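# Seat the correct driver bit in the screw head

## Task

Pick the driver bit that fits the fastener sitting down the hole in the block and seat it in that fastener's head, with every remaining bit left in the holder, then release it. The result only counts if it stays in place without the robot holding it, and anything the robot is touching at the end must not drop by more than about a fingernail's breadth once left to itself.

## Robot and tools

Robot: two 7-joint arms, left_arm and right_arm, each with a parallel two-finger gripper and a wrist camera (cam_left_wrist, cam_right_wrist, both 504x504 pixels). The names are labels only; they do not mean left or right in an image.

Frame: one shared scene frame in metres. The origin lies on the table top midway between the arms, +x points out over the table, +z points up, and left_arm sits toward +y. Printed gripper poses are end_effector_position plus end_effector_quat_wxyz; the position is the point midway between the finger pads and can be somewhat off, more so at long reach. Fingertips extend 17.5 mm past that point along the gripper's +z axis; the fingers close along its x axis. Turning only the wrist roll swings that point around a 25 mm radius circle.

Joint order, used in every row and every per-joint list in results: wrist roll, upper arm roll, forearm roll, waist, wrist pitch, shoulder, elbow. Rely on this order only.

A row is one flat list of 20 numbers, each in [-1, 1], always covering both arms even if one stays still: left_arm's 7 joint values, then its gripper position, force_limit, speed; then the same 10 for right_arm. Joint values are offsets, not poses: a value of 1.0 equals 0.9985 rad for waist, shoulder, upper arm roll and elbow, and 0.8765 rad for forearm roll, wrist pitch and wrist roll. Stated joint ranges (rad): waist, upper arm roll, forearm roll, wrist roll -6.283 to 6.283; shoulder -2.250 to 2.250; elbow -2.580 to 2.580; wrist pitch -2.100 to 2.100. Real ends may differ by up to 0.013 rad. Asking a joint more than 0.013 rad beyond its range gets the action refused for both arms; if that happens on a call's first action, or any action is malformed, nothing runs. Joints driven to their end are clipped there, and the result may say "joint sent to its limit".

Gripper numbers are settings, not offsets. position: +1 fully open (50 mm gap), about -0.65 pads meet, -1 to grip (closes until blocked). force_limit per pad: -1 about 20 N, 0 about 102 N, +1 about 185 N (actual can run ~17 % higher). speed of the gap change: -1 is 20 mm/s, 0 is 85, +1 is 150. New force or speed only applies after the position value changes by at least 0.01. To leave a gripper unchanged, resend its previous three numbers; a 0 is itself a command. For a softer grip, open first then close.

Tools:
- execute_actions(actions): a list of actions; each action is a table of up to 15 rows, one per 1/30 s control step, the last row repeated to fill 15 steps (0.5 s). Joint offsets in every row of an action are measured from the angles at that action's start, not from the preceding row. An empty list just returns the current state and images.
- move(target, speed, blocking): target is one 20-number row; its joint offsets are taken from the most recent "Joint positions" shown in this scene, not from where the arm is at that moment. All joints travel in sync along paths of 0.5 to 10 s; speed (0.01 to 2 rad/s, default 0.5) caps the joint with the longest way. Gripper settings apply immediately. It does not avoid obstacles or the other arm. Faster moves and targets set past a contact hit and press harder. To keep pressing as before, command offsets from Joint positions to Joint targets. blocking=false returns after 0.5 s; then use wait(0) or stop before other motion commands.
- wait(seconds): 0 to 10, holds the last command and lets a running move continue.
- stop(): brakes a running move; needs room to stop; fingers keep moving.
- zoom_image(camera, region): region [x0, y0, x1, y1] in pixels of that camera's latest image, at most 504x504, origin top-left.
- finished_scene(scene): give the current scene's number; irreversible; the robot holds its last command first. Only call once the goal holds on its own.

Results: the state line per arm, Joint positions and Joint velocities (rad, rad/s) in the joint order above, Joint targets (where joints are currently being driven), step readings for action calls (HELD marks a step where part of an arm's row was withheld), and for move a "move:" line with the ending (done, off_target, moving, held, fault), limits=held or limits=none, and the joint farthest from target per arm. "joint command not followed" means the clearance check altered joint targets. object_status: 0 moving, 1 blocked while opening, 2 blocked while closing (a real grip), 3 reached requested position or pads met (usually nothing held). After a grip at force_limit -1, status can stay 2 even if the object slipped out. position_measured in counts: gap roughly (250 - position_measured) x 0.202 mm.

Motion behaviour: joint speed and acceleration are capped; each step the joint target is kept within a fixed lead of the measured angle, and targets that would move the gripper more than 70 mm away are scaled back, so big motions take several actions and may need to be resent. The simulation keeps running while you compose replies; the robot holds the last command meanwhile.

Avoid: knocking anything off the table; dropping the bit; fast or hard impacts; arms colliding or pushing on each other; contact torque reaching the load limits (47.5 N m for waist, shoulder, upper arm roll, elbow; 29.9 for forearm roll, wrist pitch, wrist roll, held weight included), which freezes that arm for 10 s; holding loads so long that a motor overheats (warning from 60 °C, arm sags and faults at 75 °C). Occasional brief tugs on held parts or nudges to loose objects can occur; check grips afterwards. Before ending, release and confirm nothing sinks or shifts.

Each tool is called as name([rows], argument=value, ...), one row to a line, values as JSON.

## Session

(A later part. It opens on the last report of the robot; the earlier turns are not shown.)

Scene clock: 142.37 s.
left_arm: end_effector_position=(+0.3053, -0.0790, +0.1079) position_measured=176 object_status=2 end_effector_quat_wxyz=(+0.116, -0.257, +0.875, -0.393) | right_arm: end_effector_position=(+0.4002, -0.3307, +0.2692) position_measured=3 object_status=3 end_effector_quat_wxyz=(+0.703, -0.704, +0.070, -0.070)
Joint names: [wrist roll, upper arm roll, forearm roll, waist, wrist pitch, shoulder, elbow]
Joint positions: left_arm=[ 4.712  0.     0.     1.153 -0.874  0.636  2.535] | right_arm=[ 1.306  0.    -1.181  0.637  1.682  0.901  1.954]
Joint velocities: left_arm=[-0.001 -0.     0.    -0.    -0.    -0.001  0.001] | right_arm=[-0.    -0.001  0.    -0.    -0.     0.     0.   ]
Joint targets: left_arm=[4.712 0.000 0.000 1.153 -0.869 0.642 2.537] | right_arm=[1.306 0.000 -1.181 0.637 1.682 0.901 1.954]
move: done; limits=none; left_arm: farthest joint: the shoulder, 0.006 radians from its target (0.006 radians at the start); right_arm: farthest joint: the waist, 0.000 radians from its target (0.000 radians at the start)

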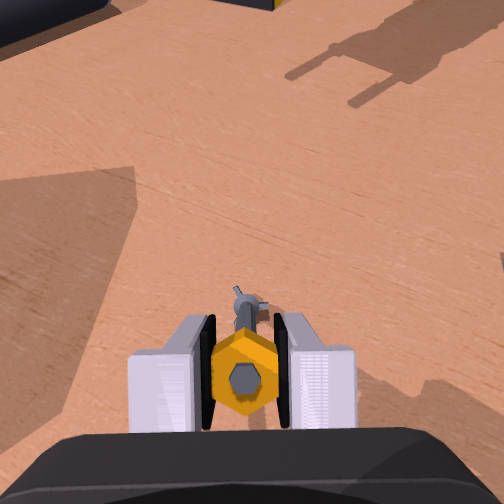

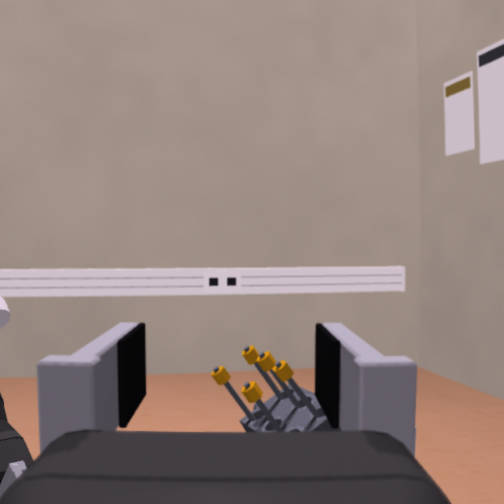

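move(target=[-0.76,0,0,-0.15,0.98,-0.487,-0.4357,-0.98,0.8,-0.4,0,0,0,0,0,0,0,1,-0.5,0], speed=0.8)

Scene clock: 145.70 s.
left_arm: end_effector_position=(+0.4059, -0.1035, +0.3148) position_measured=180 object_status=2 end_effector_quat_wxyz=(+0.280, -0.024, +0.899, -0.337) | right_arm: end_effector_position=(+0.4002, -0.3307, +0.2692) position_measured=3 object_status=3 end_effector_quat_wxyz=(+0.703, -0.704, +0.070, -0.070)
Joint names: [wrist roll, upper arm roll, forearm roll, waist, wrist pitch, shoulder, elbow]
Joint positions: left_arm=[ 4.046  0.     0.     1.003 -0.015  0.15   2.1  ] | right_arm=[ 1.306  0.    -1.181  0.637  1.682  0.901  1.954]
Joint velocities: left_arm=[-0.     0.    -0.001 -0.001  0.    -0.003  0.001] | right_arm=[ 0.     0.     0.001  0.    -0.001  0.     0.   ]
Joint targets: left_arm=[4.046 0.000 0.000 1.003 -0.015 0.150 2.100] | right_arm=[1.306 0.000 -1.181 0.637 1.682 0.901 1.954]
move: done; limits=none; left_arm: farthest joint: the shoulder, 0.001 radians from its target (0.487 radians at the start); right_arm: farthest joint: the waist, 0.000 radians from its target (0.000 radians at the start)

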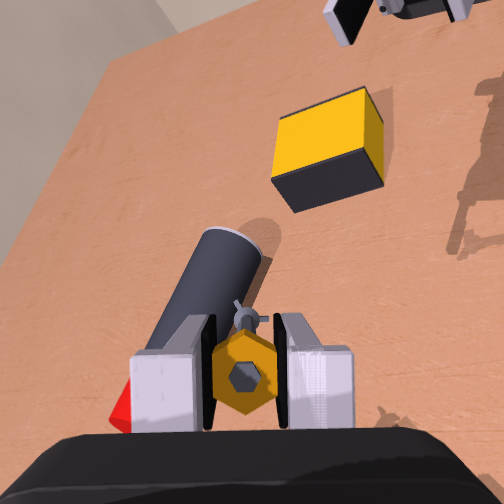

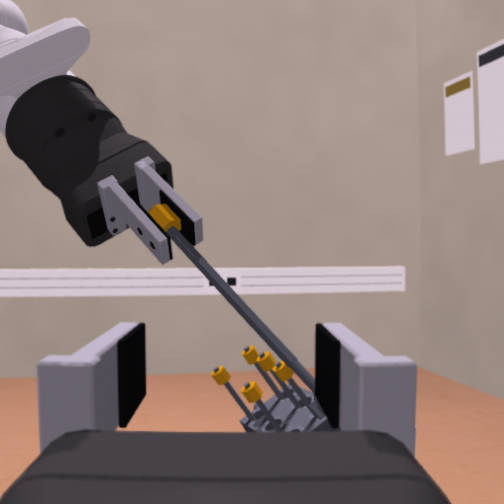

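zoom_image(camera="cam_left_wrist", region=[210, 290, 290, 350])

zoom_image(camera="cam_left_wrist", region=[200, 320, 300, 420])

Region (210, 290, 290, 350) of cam_left_wrist's 504x504 image, scaled by 6.300; it fills the top 378 rows of this view, and the rest is white.

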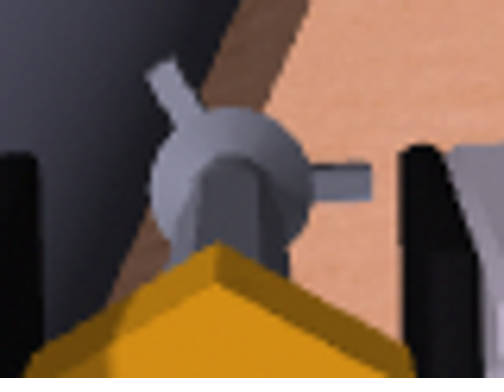

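Region (200, 320, 300, 420) of cam_left_wrist's 504x504 image, scaled by 5.040.

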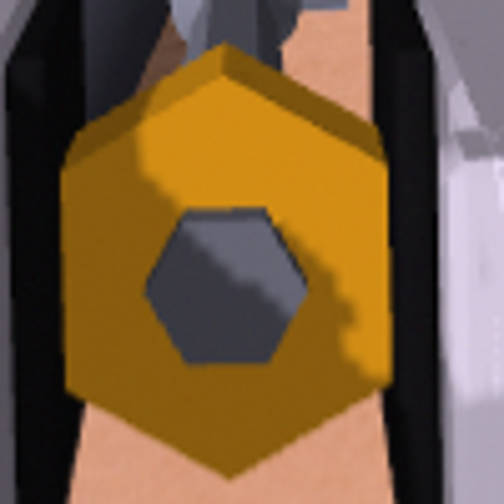

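move(target=[-0.8457,0,0.4309,-0.4691,0.8178,-0.1194,-0.1518,-0.98,0.8,-0.4,0,0,0,0,0,0,0,1,-0.5,0], speed=0.7)

Scene clock: 151.53 s.
left_arm: end_effector_position=(+0.4350, +0.0705, +0.3079) position_measured=180 object_status=2 end_effector_quat_wxyz=(+0.175, -0.007, +0.963, -0.206) | right_arm: end_effector_position=(+0.4002, -0.3307, +0.2692) position_measured=3 object_status=3 end_effector_quat_wxyz=(+0.703, -0.704, +0.070, -0.070)
Joint names: [wrist roll, upper arm roll, forearm roll, waist, wrist pitch, shoulder, elbow]
Joint positions: left_arm=[3.304 0.    0.378 0.535 0.702 0.031 1.948] | right_arm=[ 1.306  0.    -1.181  0.637  1.682  0.901  1.954]
Joint velocities: left_arm=[ 0.001 -0.     0.001 -0.002  0.    -0.001  0.   ] | right_arm=[-0.001  0.    -0.001 -0.     0.     0.     0.   ]
Joint targets: left_arm=[3.304 0.000 0.378 0.535 0.702 0.031 1.948] | right_arm=[1.306 0.000 -1.181 0.637 1.682 0.901 1.954]
move: done; limits=none; left_arm: farthest joint: the waist, 0.000 radians from its target (0.468 radians at the start); right_arm: farthest joint: the waist, 0.000 radians from its target (0.000 radians at the start)

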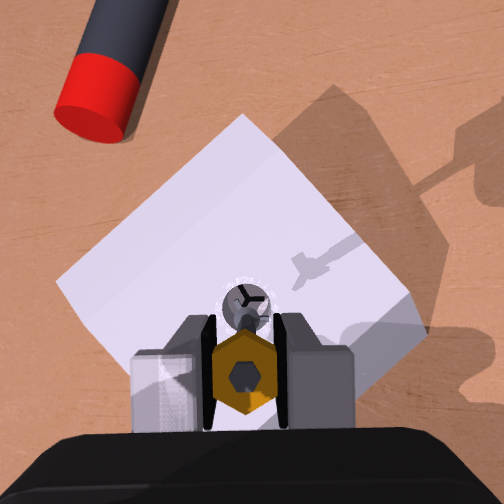

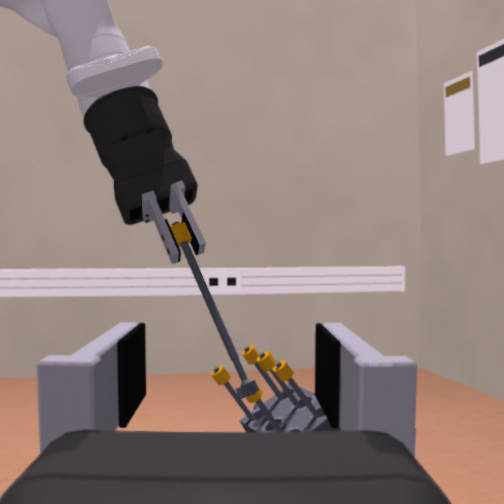

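zoom_image(camera="cam_left_wrist", region=[212, 272, 282, 342])

Region (212, 272, 282, 342) of cam_left_wrist's 504x504 image, scaled by 7.200.

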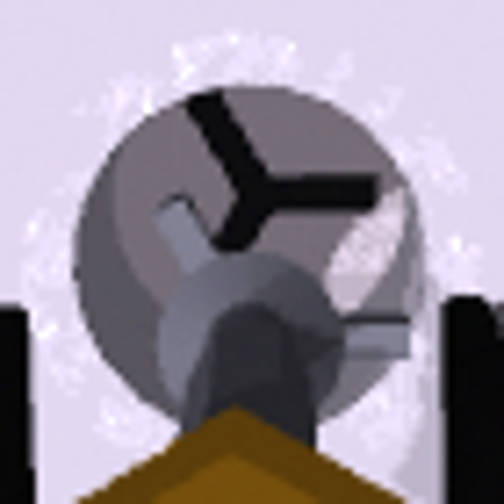

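move(target=[-0.1069,0,0.0543,-0.0589,-0.0055,-0.0074,0.0355,-0.98,0.8,-0.4,0,0,0,0,0,0,0,1,-0.5,0], speed=0.3)

zoom_image(camera="cam_left_wrist", region=[212, 237, 282, 307])

Scene clock: 157.33 s.
left_arm: end_effector_position=(+0.4361, +0.0886, +0.3000) position_measured=180 object_status=2 end_effector_quat_wxyz=(+0.175, -0.007, +0.963, -0.206) | right_arm: end_effector_position=(+0.4002, -0.3307, +0.2692) position_measured=3 object_status=3 end_effector_quat_wxyz=(+0.703, -0.704, +0.070, -0.070)
Joint names: [wrist roll, upper arm roll, forearm roll, waist, wrist pitch, shoulder, elbow]
Joint positions: left_arm=[3.211 0.    0.426 0.477 0.697 0.024 1.984] | right_arm=[ 1.306  0.    -1.181  0.637  1.682  0.901  1.954]
Joint velocities: left_arm=[ 0.    -0.    -0.    -0.003  0.     0.002  0.   ] | right_arm=[-0.     0.     0.     0.001 -0.    -0.    -0.   ]
Joint targets: left_arm=[3.211 0.000 0.426 0.476 0.697 0.024 1.984] | right_arm=[1.306 0.000 -1.181 0.637 1.682 0.901 1.954]
move: done; limits=none; left_arm: farthest joint: the waist, 0.000 radians from its target (0.059 radians at the start); right_arm: farthest joint: the waist, 0.000 radians from its target (0.000 radians at the start)

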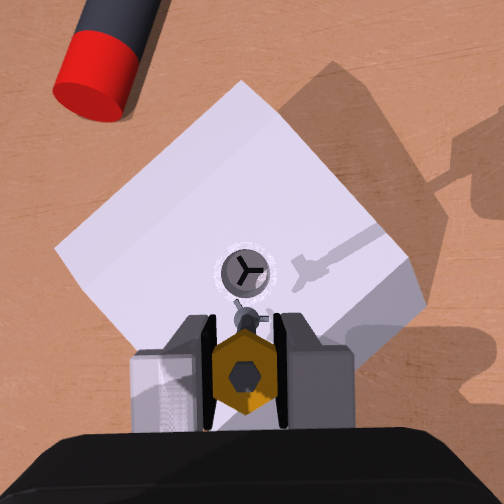

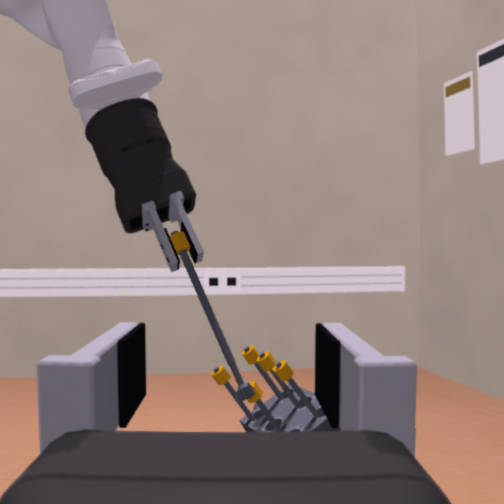

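Region (212, 237, 282, 307) of cam_left_wrist's 504x504 image, scaled by 7.200.

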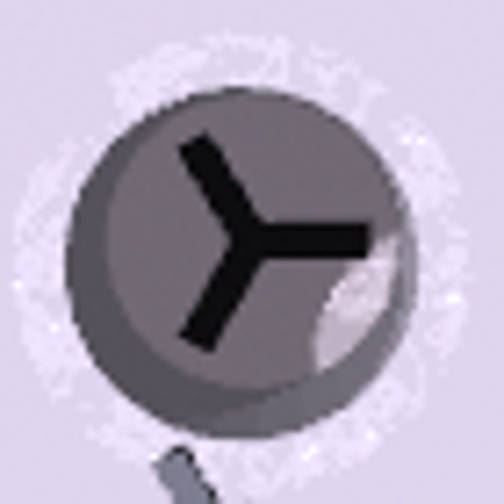

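move(target=[0.04541,0,0.01390,0.09318,-0.16518,0.12011,0.00187,-0.98,0.8,-0.4,0,0,0,0,0,0,0,1,-0.5,0], speed=0.25)

zoom_image(camera="cam_left_wrist", region=[212, 272, 282, 342])

Scene clock: 163.97 s.
left_arm: end_effector_position=(+0.4534, +0.0510, +0.2622) position_measured=180 object_status=2 end_effector_quat_wxyz=(+0.175, -0.007, +0.963, -0.206) | right_arm: end_effector_position=(+0.4002, -0.3307, +0.2692) position_measured=3 object_status=3 end_effector_quat_wxyz=(+0.703, -0.704, +0.070, -0.070)
Joint names: [wrist roll, upper arm roll, forearm roll, waist, wrist pitch, shoulder, elbow]
Joint positions: left_arm=[3.25  0.    0.438 0.569 0.552 0.143 1.985] | right_arm=[ 1.306  0.    -1.181  0.637  1.682  0.901  1.954]
Joint velocities: left_arm=[ 0.    -0.    -0.     0.002 -0.001  0.004  0.002] | right_arm=[ 0.    -0.     0.001  0.     0.     0.     0.   ]
Joint targets: left_arm=[3.250 0.000 0.438 0.570 0.552 0.144 1.985] | right_arm=[1.306 0.000 -1.181 0.637 1.682 0.901 1.954]
move: done; limits=none; left_arm: farthest joint: the waist, 0.001 radians from its target (0.094 radians at the start); right_arm: farthest joint: the waist, 0.000 radians from its target (0.000 radians at the start)

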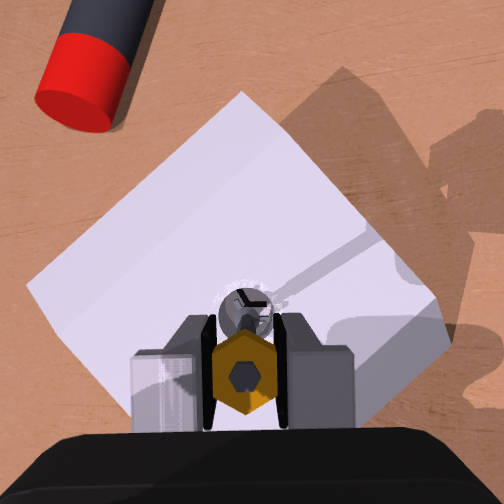

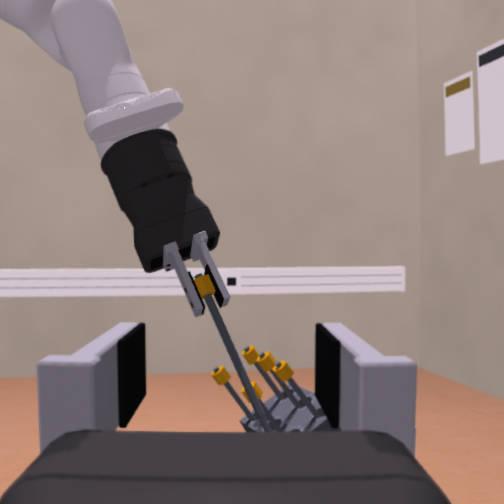

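Region (212, 272, 282, 342) of cam_left_wrist's 504x504 image, scaled by 7.200.

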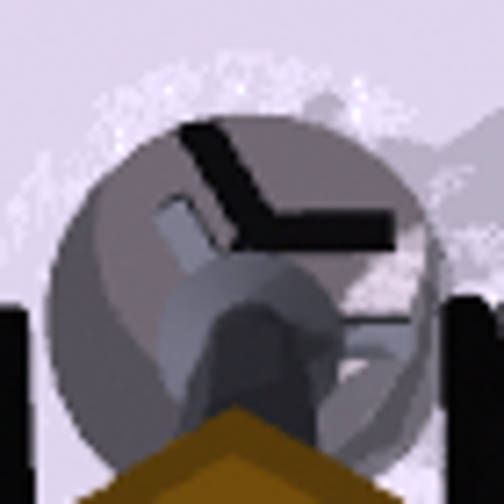

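move(target=[-0.06247,0,0.06847,0.0217,-0.10406,0.0810,0.0130,-0.98,0.8,-0.4,0,0,0,0,0,0,0,1,-0.5,0], speed=0.15)

zoom_image(camera="cam_left_wrist", region=[212, 272, 282, 342])

Scene clock: 167.73 s.
left_arm: end_effector_position=(+0.4649, +0.0378, +0.2319) position_measured=180 object_status=2 end_effector_quat_wxyz=(+0.175, -0.007, +0.963, -0.206) | right_arm: end_effector_position=(+0.4002, -0.3307, +0.2692) position_measured=3 object_status=3 end_effector_quat_wxyz=(+0.703, -0.704, +0.070, -0.070)
Joint names: [wrist roll, upper arm roll, forearm roll, waist, wrist pitch, shoulder, elbow]
Joint positions: left_arm=[3.196 0.    0.498 0.591 0.461 0.224 1.998] | right_arm=[ 1.306  0.    -1.181  0.637  1.682  0.901  1.954]
Joint velocities: left_arm=[ 0.     0.001 -0.     0.001  0.001  0.004  0.001] | right_arm=[-0.  0. -0.  0.  0. -0. -0.]
Joint targets: left_arm=[3.196 0.000 0.498 0.591 0.461 0.224 1.998] | right_arm=[1.306 0.000 -1.181 0.637 1.682 0.901 1.954]
move: done; limits=none; left_arm: farthest joint: the waist, 0.000 radians from its target (0.021 radians at the start); right_arm: farthest joint: the waist, 0.000 radians from its target (0.000 radians at the start)

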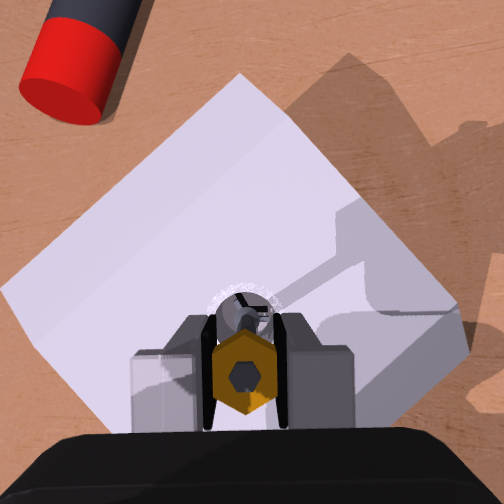

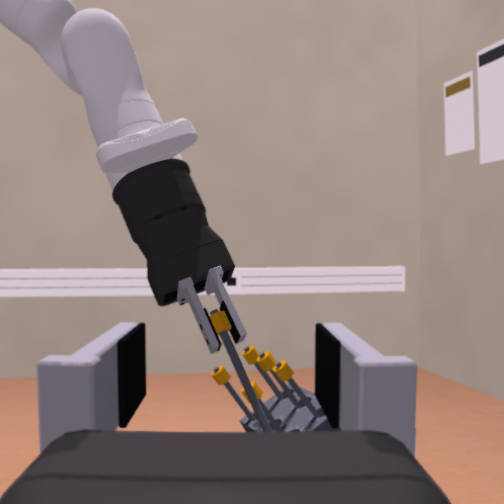

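Region (212, 272, 282, 342) of cam_left_wrist's 504x504 image, scaled by 7.200.

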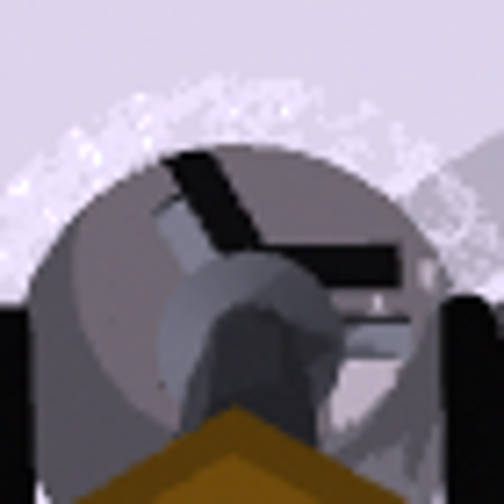

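move(target=[-0.07492,0,0.08037,0.0167,-0.08118,0.0724,0.0031,-0.98,0.8,-0.4,0,0,0,0,0,0,0,1,-0.5,0], speed=0.12)

zoom_image(camera="cam_left_wrist", region=[217, 287, 277, 337])

Scene clock: 170.00 s.
left_arm: end_effector_position=(+0.4750, +0.0266, +0.2060) position_measured=180 object_status=2 end_effector_quat_wxyz=(+0.175, -0.007, +0.963, -0.206) | right_arm: end_effector_position=(+0.4002, -0.3307, +0.2692) position_measured=3 object_status=3 end_effector_quat_wxyz=(+0.703, -0.704, +0.070, -0.070)
Joint names: [wrist roll, upper arm roll, forearm roll, waist, wrist pitch, shoulder, elbow]
Joint positions: left_arm=[3.13  0.    0.568 0.607 0.39  0.296 2.002] | right_arm=[ 1.306  0.    -1.181  0.637  1.682  0.901  1.954]
Joint velocities: left_arm=[-0.    -0.     0.     0.001 -0.     0.005 -0.001] | right_arm=[ 0.     0.     0.001 -0.     0.    -0.     0.   ]
Joint targets: left_arm=[3.130 0.000 0.568 0.608 0.390 0.296 2.002] | right_arm=[1.306 0.000 -1.181 0.637 1.682 0.901 1.954]
move: done; limits=none; left_arm: farthest joint: the shoulder, 0.001 radians from its target (0.072 radians at the start); right_arm: farthest joint: the waist, 0.000 radians from its target (0.000 radians at the start)

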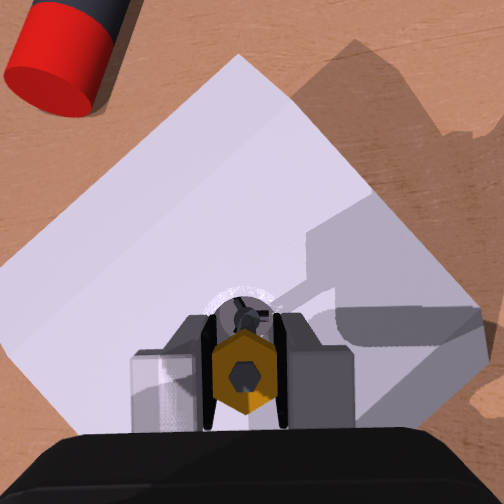

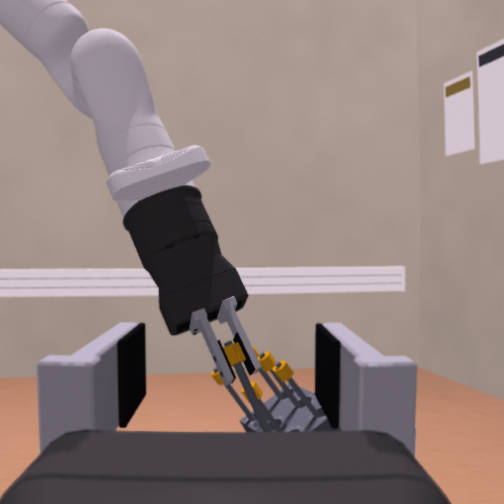

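Region (217, 287, 277, 337) of cam_left_wrist's 504x504 image, scaled by 8.400.

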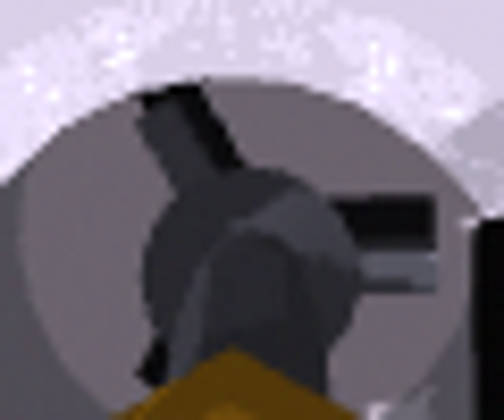

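move(target=[-0.04311,0,0.04542,0.0072,-0.03407,0.0351,-0.0021,-0.98,0.8,-0.4,0,0,0,0,0,0,0,1,-0.5,0], speed=0.06)

zoom_image(camera="cam_left_wrist", region=[217, 287, 277, 337])

Scene clock: 172.67 s.
left_arm: end_effector_position=(+0.4798, +0.0212, +0.1938) position_measured=180 object_status=2 end_effector_quat_wxyz=(+0.175, -0.006, +0.963, -0.206) | right_arm: end_effector_position=(+0.4002, -0.3307, +0.2692) position_measured=3 object_status=3 end_effector_quat_wxyz=(+0.703, -0.704, +0.070, -0.070)
Joint names: [wrist roll, upper arm roll, forearm roll, waist, wrist pitch, shoulder, elbow]
Joint positions: left_arm=[3.092 0.    0.608 0.615 0.36  0.331 1.999] | right_arm=[ 1.306  0.    -1.181  0.637  1.682  0.901  1.954]
Joint velocities: left_arm=[-0.    -0.    -0.     0.     0.002 -0.    -0.001] | right_arm=[ 0.001 -0.001 -0.001  0.001 -0.    -0.     0.   ]
Joint targets: left_arm=[3.092 0.000 0.608 0.615 0.360 0.331 1.999] | right_arm=[1.306 0.000 -1.181 0.637 1.682 0.901 1.954]
move: done; limits=none; left_arm: farthest joint: the waist, 0.000 radians from its target (0.007 radians at the start); right_arm: farthest joint: the waist, 0.000 radians from its target (0.000 radians at the start)

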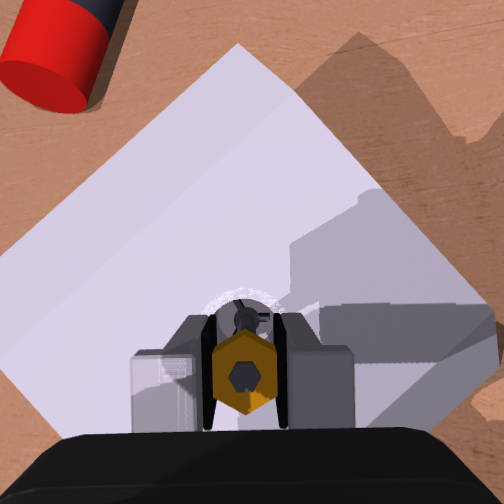

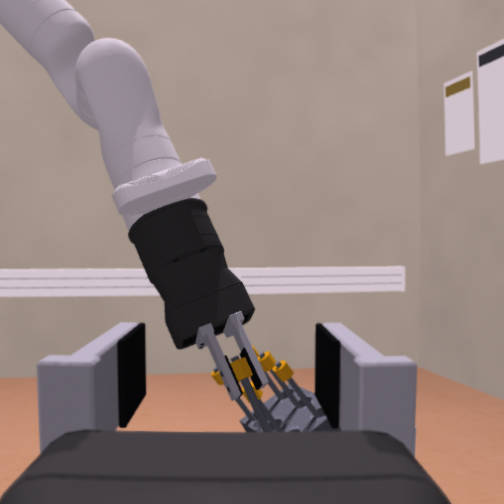

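Region (217, 287, 277, 337) of cam_left_wrist's 504x504 image, scaled by 8.400.

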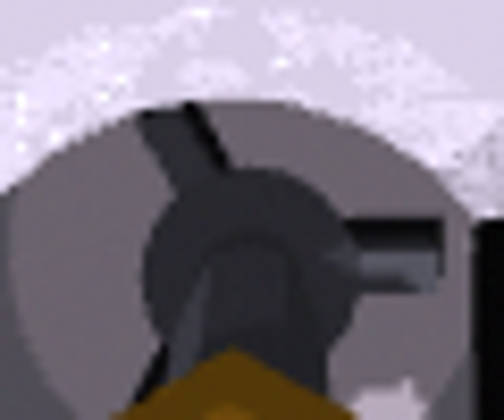

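move(target=[-0.03488,0,0.03665,0.00489,-0.02342,0.02483,-0.00201,-0.98,0.8,-0.4,0,0,0,0,0,0,0,1,-0.5,0], speed=0.03)

zoom_image(camera="cam_left_wrist", region=[217, 287, 277, 337])

Scene clock: 175.13 s.
left_arm: end_effector_position=(+0.4833, +0.0175, +0.1852) position_measured=180 object_status=2 end_effector_quat_wxyz=(+0.175, -0.006, +0.963, -0.206) | right_arm: end_effector_position=(+0.4002, -0.3307, +0.2692) position_measured=3 object_status=3 end_effector_quat_wxyz=(+0.703, -0.704, +0.070, -0.070)
Joint names: [wrist roll, upper arm roll, forearm roll, waist, wrist pitch, shoulder, elbow]
Joint positions: left_arm=[3.062 0.    0.64  0.619 0.34  0.355 1.997] | right_arm=[ 1.306  0.    -1.181  0.637  1.682  0.901  1.954]
Joint velocities: left_arm=[-0.    -0.    -0.     0.001 -0.    -0.    -0.002] | right_arm=[-0.    -0.    -0.    -0.     0.     0.    -0.001]
Joint targets: left_arm=[3.062 0.000 0.640 0.619 0.340 0.355 1.997] | right_arm=[1.306 0.000 -1.181 0.637 1.682 0.901 1.954]
move: done; limits=none; left_arm: farthest joint: the waist, 0.000 radians from its target (0.005 radians at the start); right_arm: farthest joint: the waist, 0.000 radians from its target (0.000 radians at the start)

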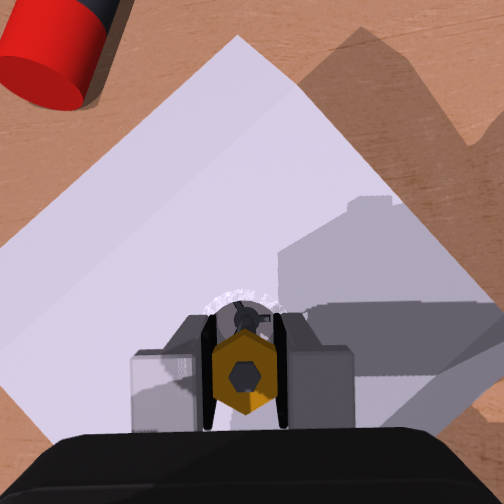

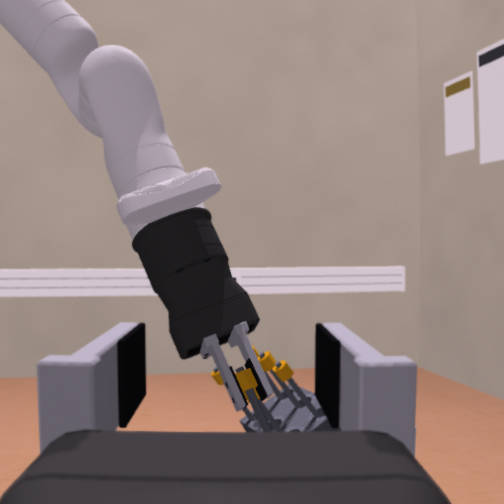

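Region (217, 287, 277, 337) of cam_left_wrist's 504x504 image, scaled by 8.400.

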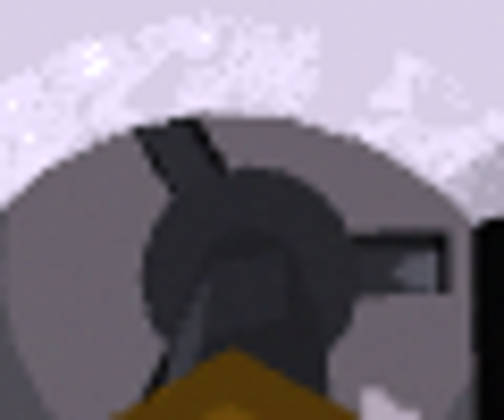

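move(target=[-0.02650,0,0.02771,0.0033,-0.01570,0.01745,-0.00189,-0.98,0.8,-0.4,0,0,0,0,0,0,0,1,-0.5,0], speed=0.03)

zoom_image(camera="cam_left_wrist", region=[217, 287, 277, 337])

Scene clock: 177.07 s.
left_arm: end_effector_position=(+0.4857, +0.0150, +0.1792) position_measured=180 object_status=2 end_effector_quat_wxyz=(+0.175, -0.006, +0.963, -0.206) | right_arm: end_effector_position=(+0.4002, -0.3307, +0.2692) position_measured=3 object_status=3 end_effector_quat_wxyz=(+0.703, -0.704, +0.070, -0.070)
Joint names: [wrist roll, upper arm roll, forearm roll, waist, wrist pitch, shoulder, elbow]
Joint positions: left_arm=[3.038 0.    0.665 0.623 0.326 0.373 1.996] | right_arm=[ 1.306  0.    -1.181  0.637  1.682  0.901  1.954]
Joint velocities: left_arm=[-0.     0.     0.    -0.    -0.     0.    -0.001] | right_arm=[-0.     0.    -0.001 -0.    -0.     0.     0.   ]
Joint targets: left_arm=[3.038 0.000 0.665 0.623 0.326 0.373 1.996] | right_arm=[1.306 0.000 -1.181 0.637 1.682 0.901 1.954]
move: done; limits=none; left_arm: farthest joint: the waist, 0.000 radians from its target (0.003 radians at the start); right_arm: farthest joint: the waist, 0.000 radians from its target (0.000 radians at the start)

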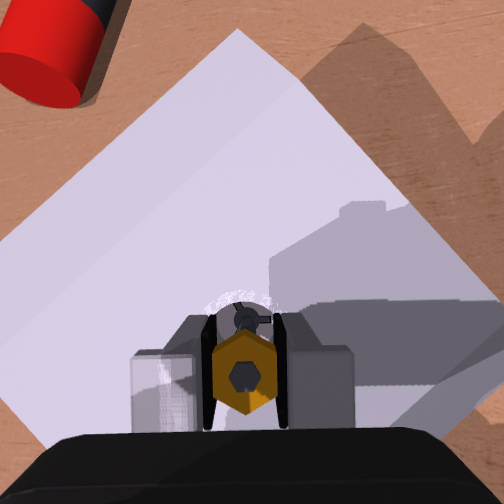

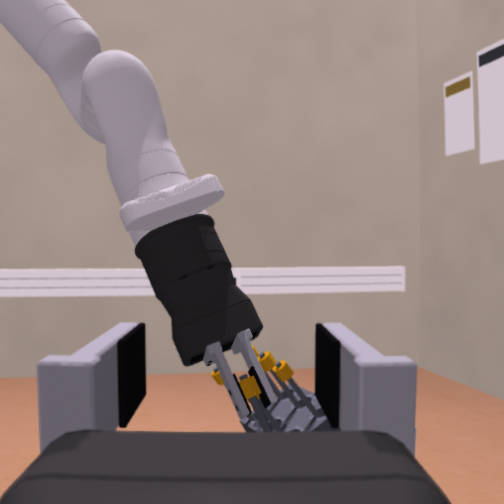

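Region (217, 287, 277, 337) of cam_left_wrist's 504x504 image, scaled by 8.400.

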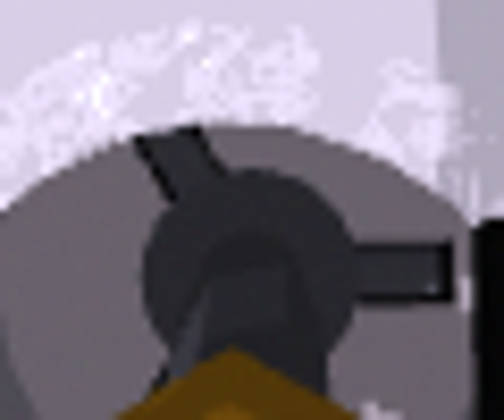

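move(target=[-0.0157,0,0.0164,0.0019,-0.0088,0.0100,-0.0012,-0.98,0.8,-0.4,0,0,0,0,0,0,0,1,-0.5,0], speed=0.02)

zoom_image(camera="cam_left_wrist", region=[217, 287, 277, 337])

Scene clock: 178.43 s.
left_arm: end_effector_position=(+0.4871, +0.0136, +0.1758) position_measured=180 object_status=2 end_effector_quat_wxyz=(+0.175, -0.007, +0.963, -0.206) | right_arm: end_effector_position=(+0.4002, -0.3307, +0.2692) position_measured=3 object_status=3 end_effector_quat_wxyz=(+0.703, -0.704, +0.070, -0.070)
Joint names: [wrist roll, upper arm roll, forearm roll, waist, wrist pitch, shoulder, elbow]
Joint positions: left_arm=[3.025 0.    0.679 0.624 0.318 0.382 1.995] | right_arm=[ 1.306  0.    -1.181  0.637  1.682  0.901  1.954]
Joint velocities: left_arm=[ 0.001 -0.001  0.    -0.    -0.     0.001  0.001] | right_arm=[-0.     0.    -0.002 -0.     0.     0.     0.   ]
Joint targets: left_arm=[3.025 0.000 0.679 0.625 0.318 0.383 1.994] | right_arm=[1.306 0.000 -1.181 0.637 1.682 0.901 1.954]
move: done; limits=none; left_arm: farthest joint: the shoulder, 0.001 radians from its target (0.010 radians at the start); right_arm: farthest joint: the waist, 0.000 radians from its target (0.000 radians at the start)

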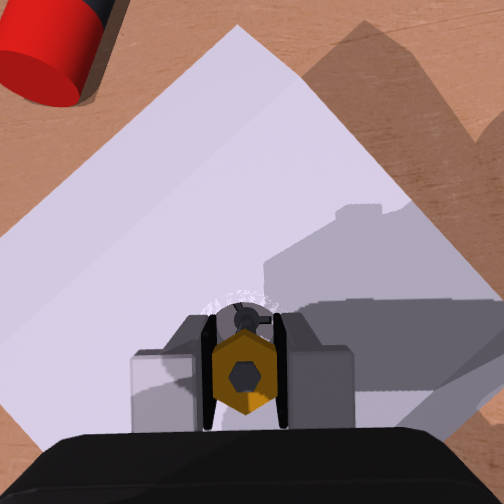

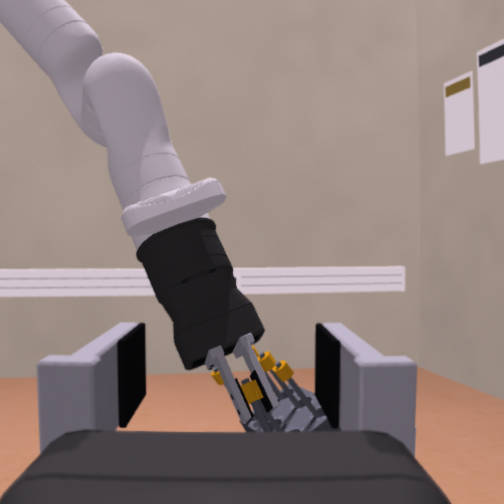

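Region (217, 287, 277, 337) of cam_left_wrist's 504x504 image, scaled by 8.400.

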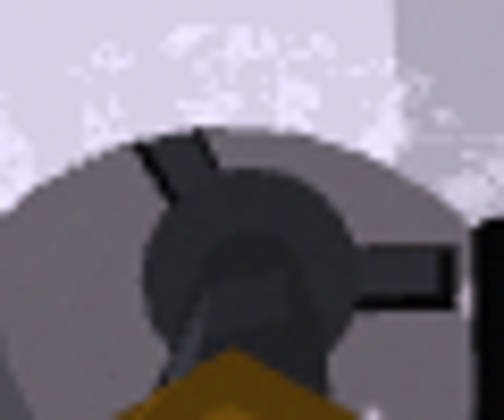

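move(target=[-0.0160,0,0.0156,0.0005,-0.0066,0.0078,-0.0004,-0.98,0.8,-0.4,0,0,0,0,0,0,0,1,-0.5,0], speed=0.02)

zoom_image(camera="cam_left_wrist", region=[217, 287, 277, 337])

Scene clock: 180.10 s.
left_arm: end_effector_position=(+0.4877, +0.0130, +0.1762) position_measured=180 object_status=2 end_effector_quat_wxyz=(+0.177, -0.006, +0.962, -0.207) | right_arm: end_effector_position=(+0.4002, -0.3307, +0.2692) position_measured=3 object_status=3 end_effector_quat_wxyz=(+0.703, -0.704, +0.070, -0.070)
Joint names: [wrist roll, upper arm roll, forearm roll, waist, wrist pitch, shoulder, elbow]
Joint positions: left_arm=[ 3.01  -0.     0.692  0.624  0.315  0.383  1.995] | right_arm=[ 1.306  0.    -1.181  0.637  1.682  0.901  1.954]
Joint velocities: left_arm=[-0.     0.     0.001 -0.001  0.001  0.001 -0.   ] | right_arm=[ 0.     0.    -0.001 -0.    -0.    -0.    -0.   ]
Joint targets: left_arm=[3.011 0.000 0.693 0.625 0.312 0.390 1.994] | right_arm=[1.306 0.000 -1.181 0.637 1.682 0.901 1.954]
move: done; limits=none; left_arm: farthest joint: the shoulder, 0.007 radians from its target (0.007 radians at the start); right_arm: farthest joint: the waist, 0.000 radians from its target (0.000 radians at the start)

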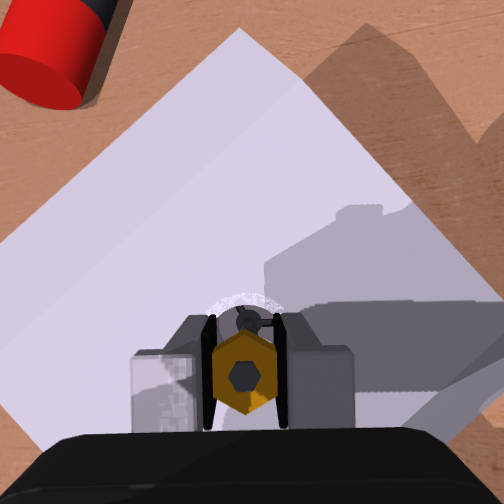

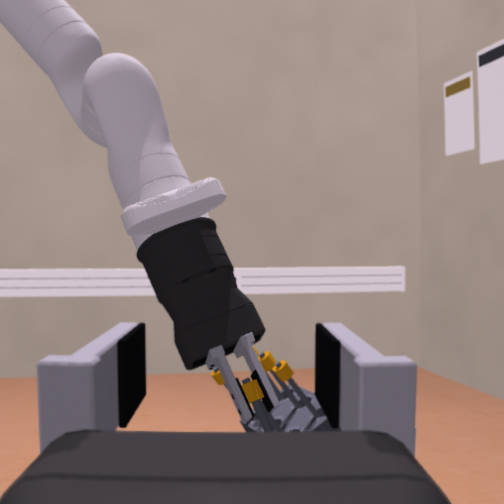

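Region (217, 287, 277, 337) of cam_left_wrist's 504x504 image, scaled by 8.400.

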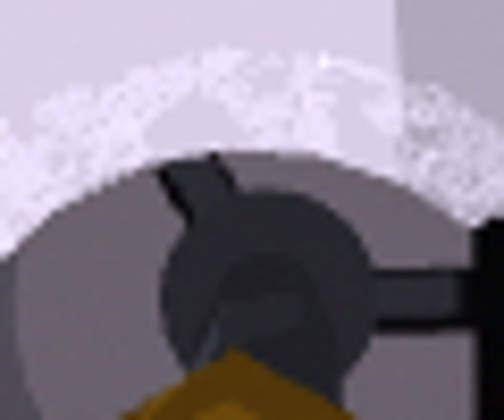

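move(target=[0.0137,0,-0.0125,0,0.0025,0,0,1,-0.5,-0.7,0,0,0,0,0,0,0,1,-0.5,0], speed=0.03)

Scene clock: 182.57 s.
left_arm: end_effector_position=(+0.4870, +0.0138, +0.1754) position_measured=3 object_status=3 end_effector_quat_wxyz=(+0.175, -0.007, +0.963, -0.206) | right_arm: end_effector_position=(+0.4002, -0.3307, +0.2692) position_measured=3 object_status=3 end_effector_quat_wxyz=(+0.703, -0.704, +0.070, -0.070)
Joint names: [wrist roll, upper arm roll, forearm roll, waist, wrist pitch, shoulder, elbow]
Joint positions: left_arm=[ 3.022 -0.     0.681  0.624  0.317  0.383  1.995] | right_arm=[ 1.306  0.    -1.181  0.637  1.682  0.901  1.954]
Joint velocities: left_arm=[-0.     0.    -0.     0.     0.     0.001  0.001] | right_arm=[ 0.    -0.001 -0.     0.    -0.    -0.     0.   ]
Joint targets: left_arm=[3.022 -0.000 0.681 0.624 0.317 0.383 1.995] | right_arm=[1.306 0.000 -1.181 0.637 1.682 0.901 1.954]
move: done; limits=none; left_arm: farthest joint: the waist, 0.000 radians from its target (0.000 radians at the start); right_arm: farthest joint: the waist, 0.000 radians from its target (0.000 radians at the start)

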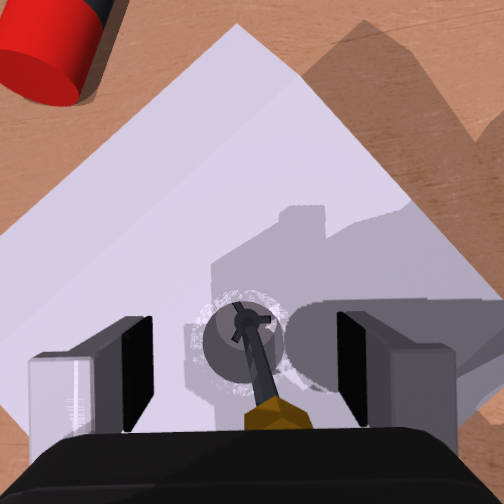

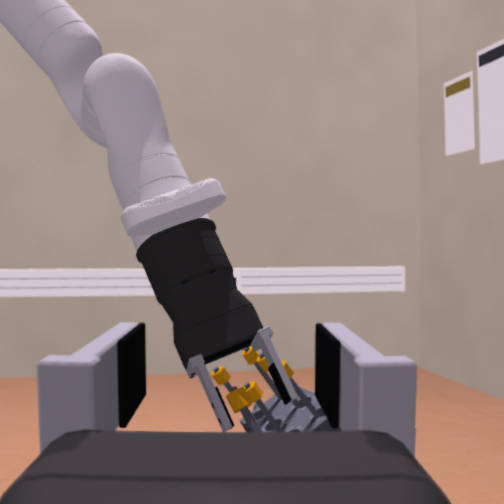

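zoom_image(camera="cam_left_wrist", region=[195, 290, 300, 395])

Region (195, 290, 300, 395) of cam_left_wrist's 504x504 image, scaled by 4.800.

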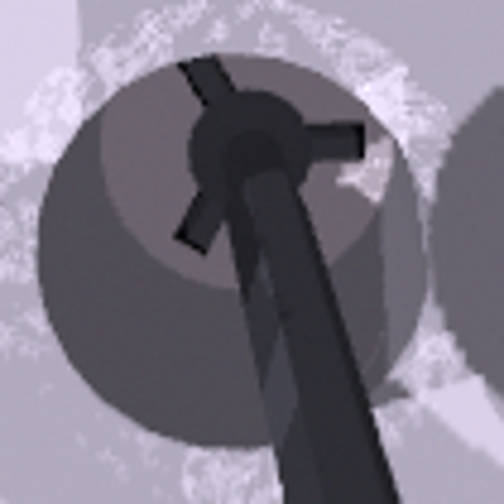

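move(target=[0.1985,0,-0.2088,-0.033,0.1643,-0.1592,0.004,1,-0.5,-0.7,0,0,0,0,0,0,0,1,-0.5,0], speed=0.4)

move(target=[0,0,-0.568,-0.732,0.01,-0.124,0.051,1,-0.5,-0.7,0,0,0,0,0,0,0,1,-0.5,0], speed=0.9)

Scene clock: 186.30 s.
left_arm: end_effector_position=(+0.4644, +0.0378, +0.2314) position_measured=3 object_status=3 end_effector_quat_wxyz=(+0.174, -0.007, +0.963, -0.206) | right_arm: end_effector_position=(+0.4002, -0.3307, +0.2692) position_measured=3 object_status=3 end_effector_quat_wxyz=(+0.703, -0.704, +0.070, -0.070)
Joint names: [wrist roll, upper arm roll, forearm roll, waist, wrist pitch, shoulder, elbow]
Joint positions: left_arm=[ 3.196 -0.     0.498  0.592  0.461  0.224  1.999] | right_arm=[ 1.306  0.    -1.181  0.637  1.682  0.901  1.954]
Joint velocities: left_arm=[-0.001 -0.     0.    -0.001  0.    -0.003  0.001] | right_arm=[-0.     0.     0.001  0.    -0.    -0.     0.   ]
Joint targets: left_arm=[3.196 -0.000 0.498 0.592 0.461 0.224 1.999] | right_arm=[1.306 0.000 -1.181 0.637 1.682 0.901 1.954]
move: done; limits=none; left_arm: farthest joint: the waist, 0.001 radians from its target (0.033 radians at the start); right_arm: farthest joint: the waist, 0.000 radians from its target (0.000 radians at the start)

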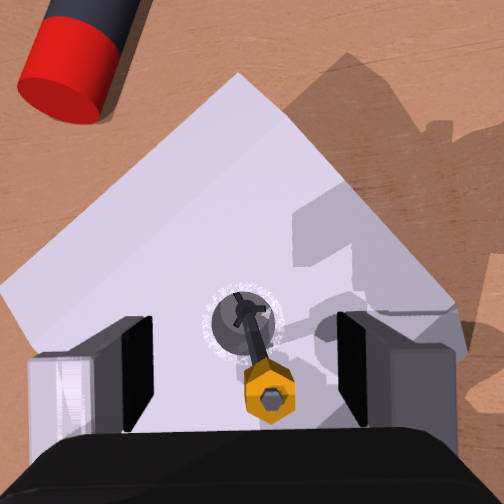

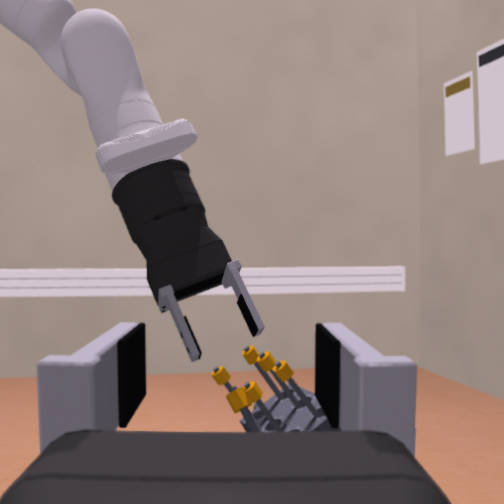

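Scene clock: 187.87 s.
left_arm: end_effector_position=(+0.5186, +0.4472, +0.2448) position_measured=3 object_status=3 end_effector_quat_wxyz=(+0.256, -0.167, +0.952, +0.030) | right_arm: end_effector_position=(+0.4003, -0.3307, +0.2692) position_measured=3 object_status=3 end_effector_quat_wxyz=(+0.703, -0.704, +0.070, -0.070)
Joint names: [wrist roll, upper arm roll, forearm roll, waist, wrist pitch, shoulder, elbow]
Joint positions: left_arm=[ 3.196 -0.     0.    -0.139  0.47   0.1    2.05 ] | right_arm=[ 1.306  0.    -1.181  0.637  1.682  0.901  1.954]
Joint velocities: left_arm=[ 0.     0.     0.    -0.003 -0.001 -0.     0.001] | right_arm=[-0.     0.001 -0.001  0.     0.     0.    -0.001]
Joint targets: left_arm=[3.196 -0.000 0.000 -0.139 0.470 0.100 2.050] | right_arm=[1.306 0.000 -1.181 0.637 1.682 0.901 1.954]
move: done; limits=none; left_arm: farthest joint: the waist, 0.000 radians from its target (0.731 radians at the start); right_arm: farthest joint: the waist, 0.000 radians from its target (0.000 radians at the start)

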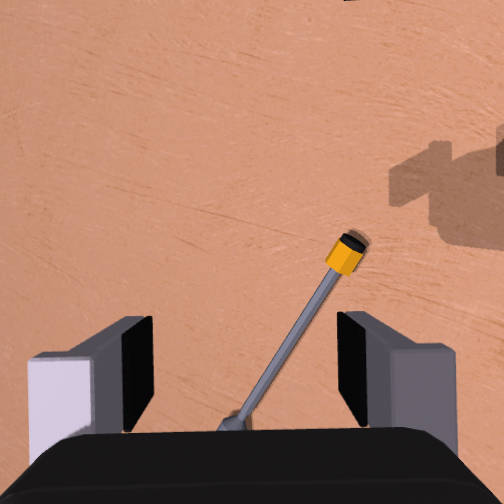

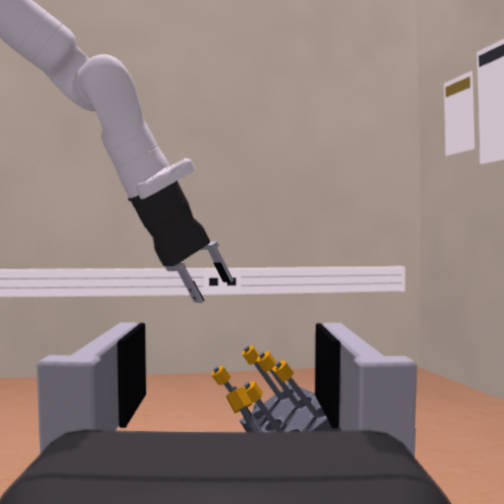

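zoom_image(camera="cam_left_wrist", region=[200, 220, 400, 440])

Region (200, 220, 400, 440) of cam_left_wrist's 504x504 image, scaled by 2.291; it fills the left 458 columns of this view, and the rest is white.

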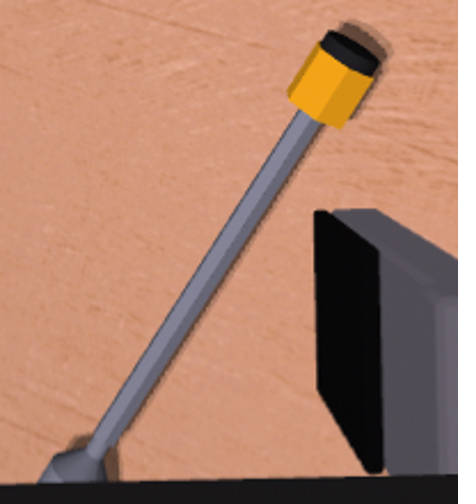

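move(target=[0,0,0,-0.15,0,0,0,1,-0.5,-0.7,0,0,0,0,0,0,0,1,-0.5,0], speed=0.5)

Scene clock: 189.50 s.
left_arm: end_effector_position=(+0.5003, +0.5155, +0.2448) position_measured=3 object_status=3 end_effector_quat_wxyz=(+0.253, -0.238, +0.937, +0.049) | right_arm: end_effector_position=(+0.4003, -0.3307, +0.2692) position_measured=3 object_status=3 end_effector_quat_wxyz=(+0.703, -0.704, +0.070, -0.070)
Joint names: [wrist roll, upper arm roll, forearm roll, waist, wrist pitch, shoulder, elbow]
Joint positions: left_arm=[ 3.196 -0.     0.    -0.289  0.47   0.1    2.05 ] | right_arm=[ 1.306  0.    -1.181  0.637  1.682  0.901  1.954]
Joint velocities: left_arm=[ 0.001  0.001  0.001 -0.003 -0.001  0.001 -0.   ] | right_arm=[-0.001 -0.     0.001  0.     0.    -0.     0.   ]
Joint targets: left_arm=[3.196 -0.000 0.000 -0.289 0.470 0.100 2.050] | right_arm=[1.306 0.000 -1.181 0.637 1.682 0.901 1.954]
move: done; limits=none; left_arm: farthest joint: the waist, 0.000 radians from its target (0.149 radians at the start); right_arm: farthest joint: the waist, 0.000 radians from its target (0.000 radians at the start)

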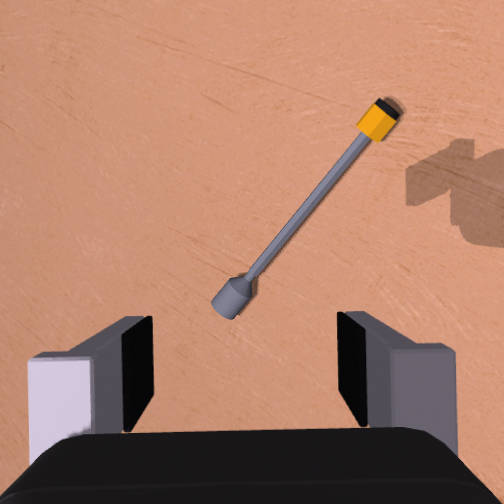

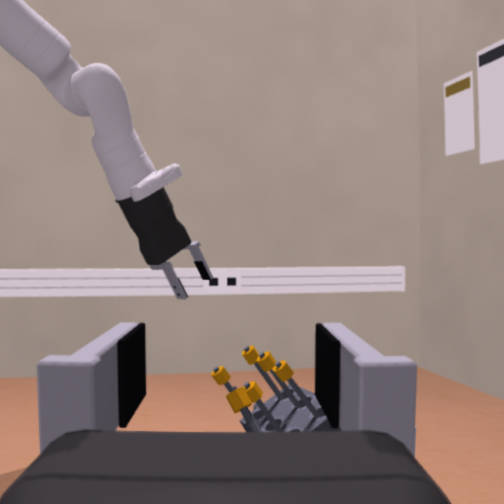

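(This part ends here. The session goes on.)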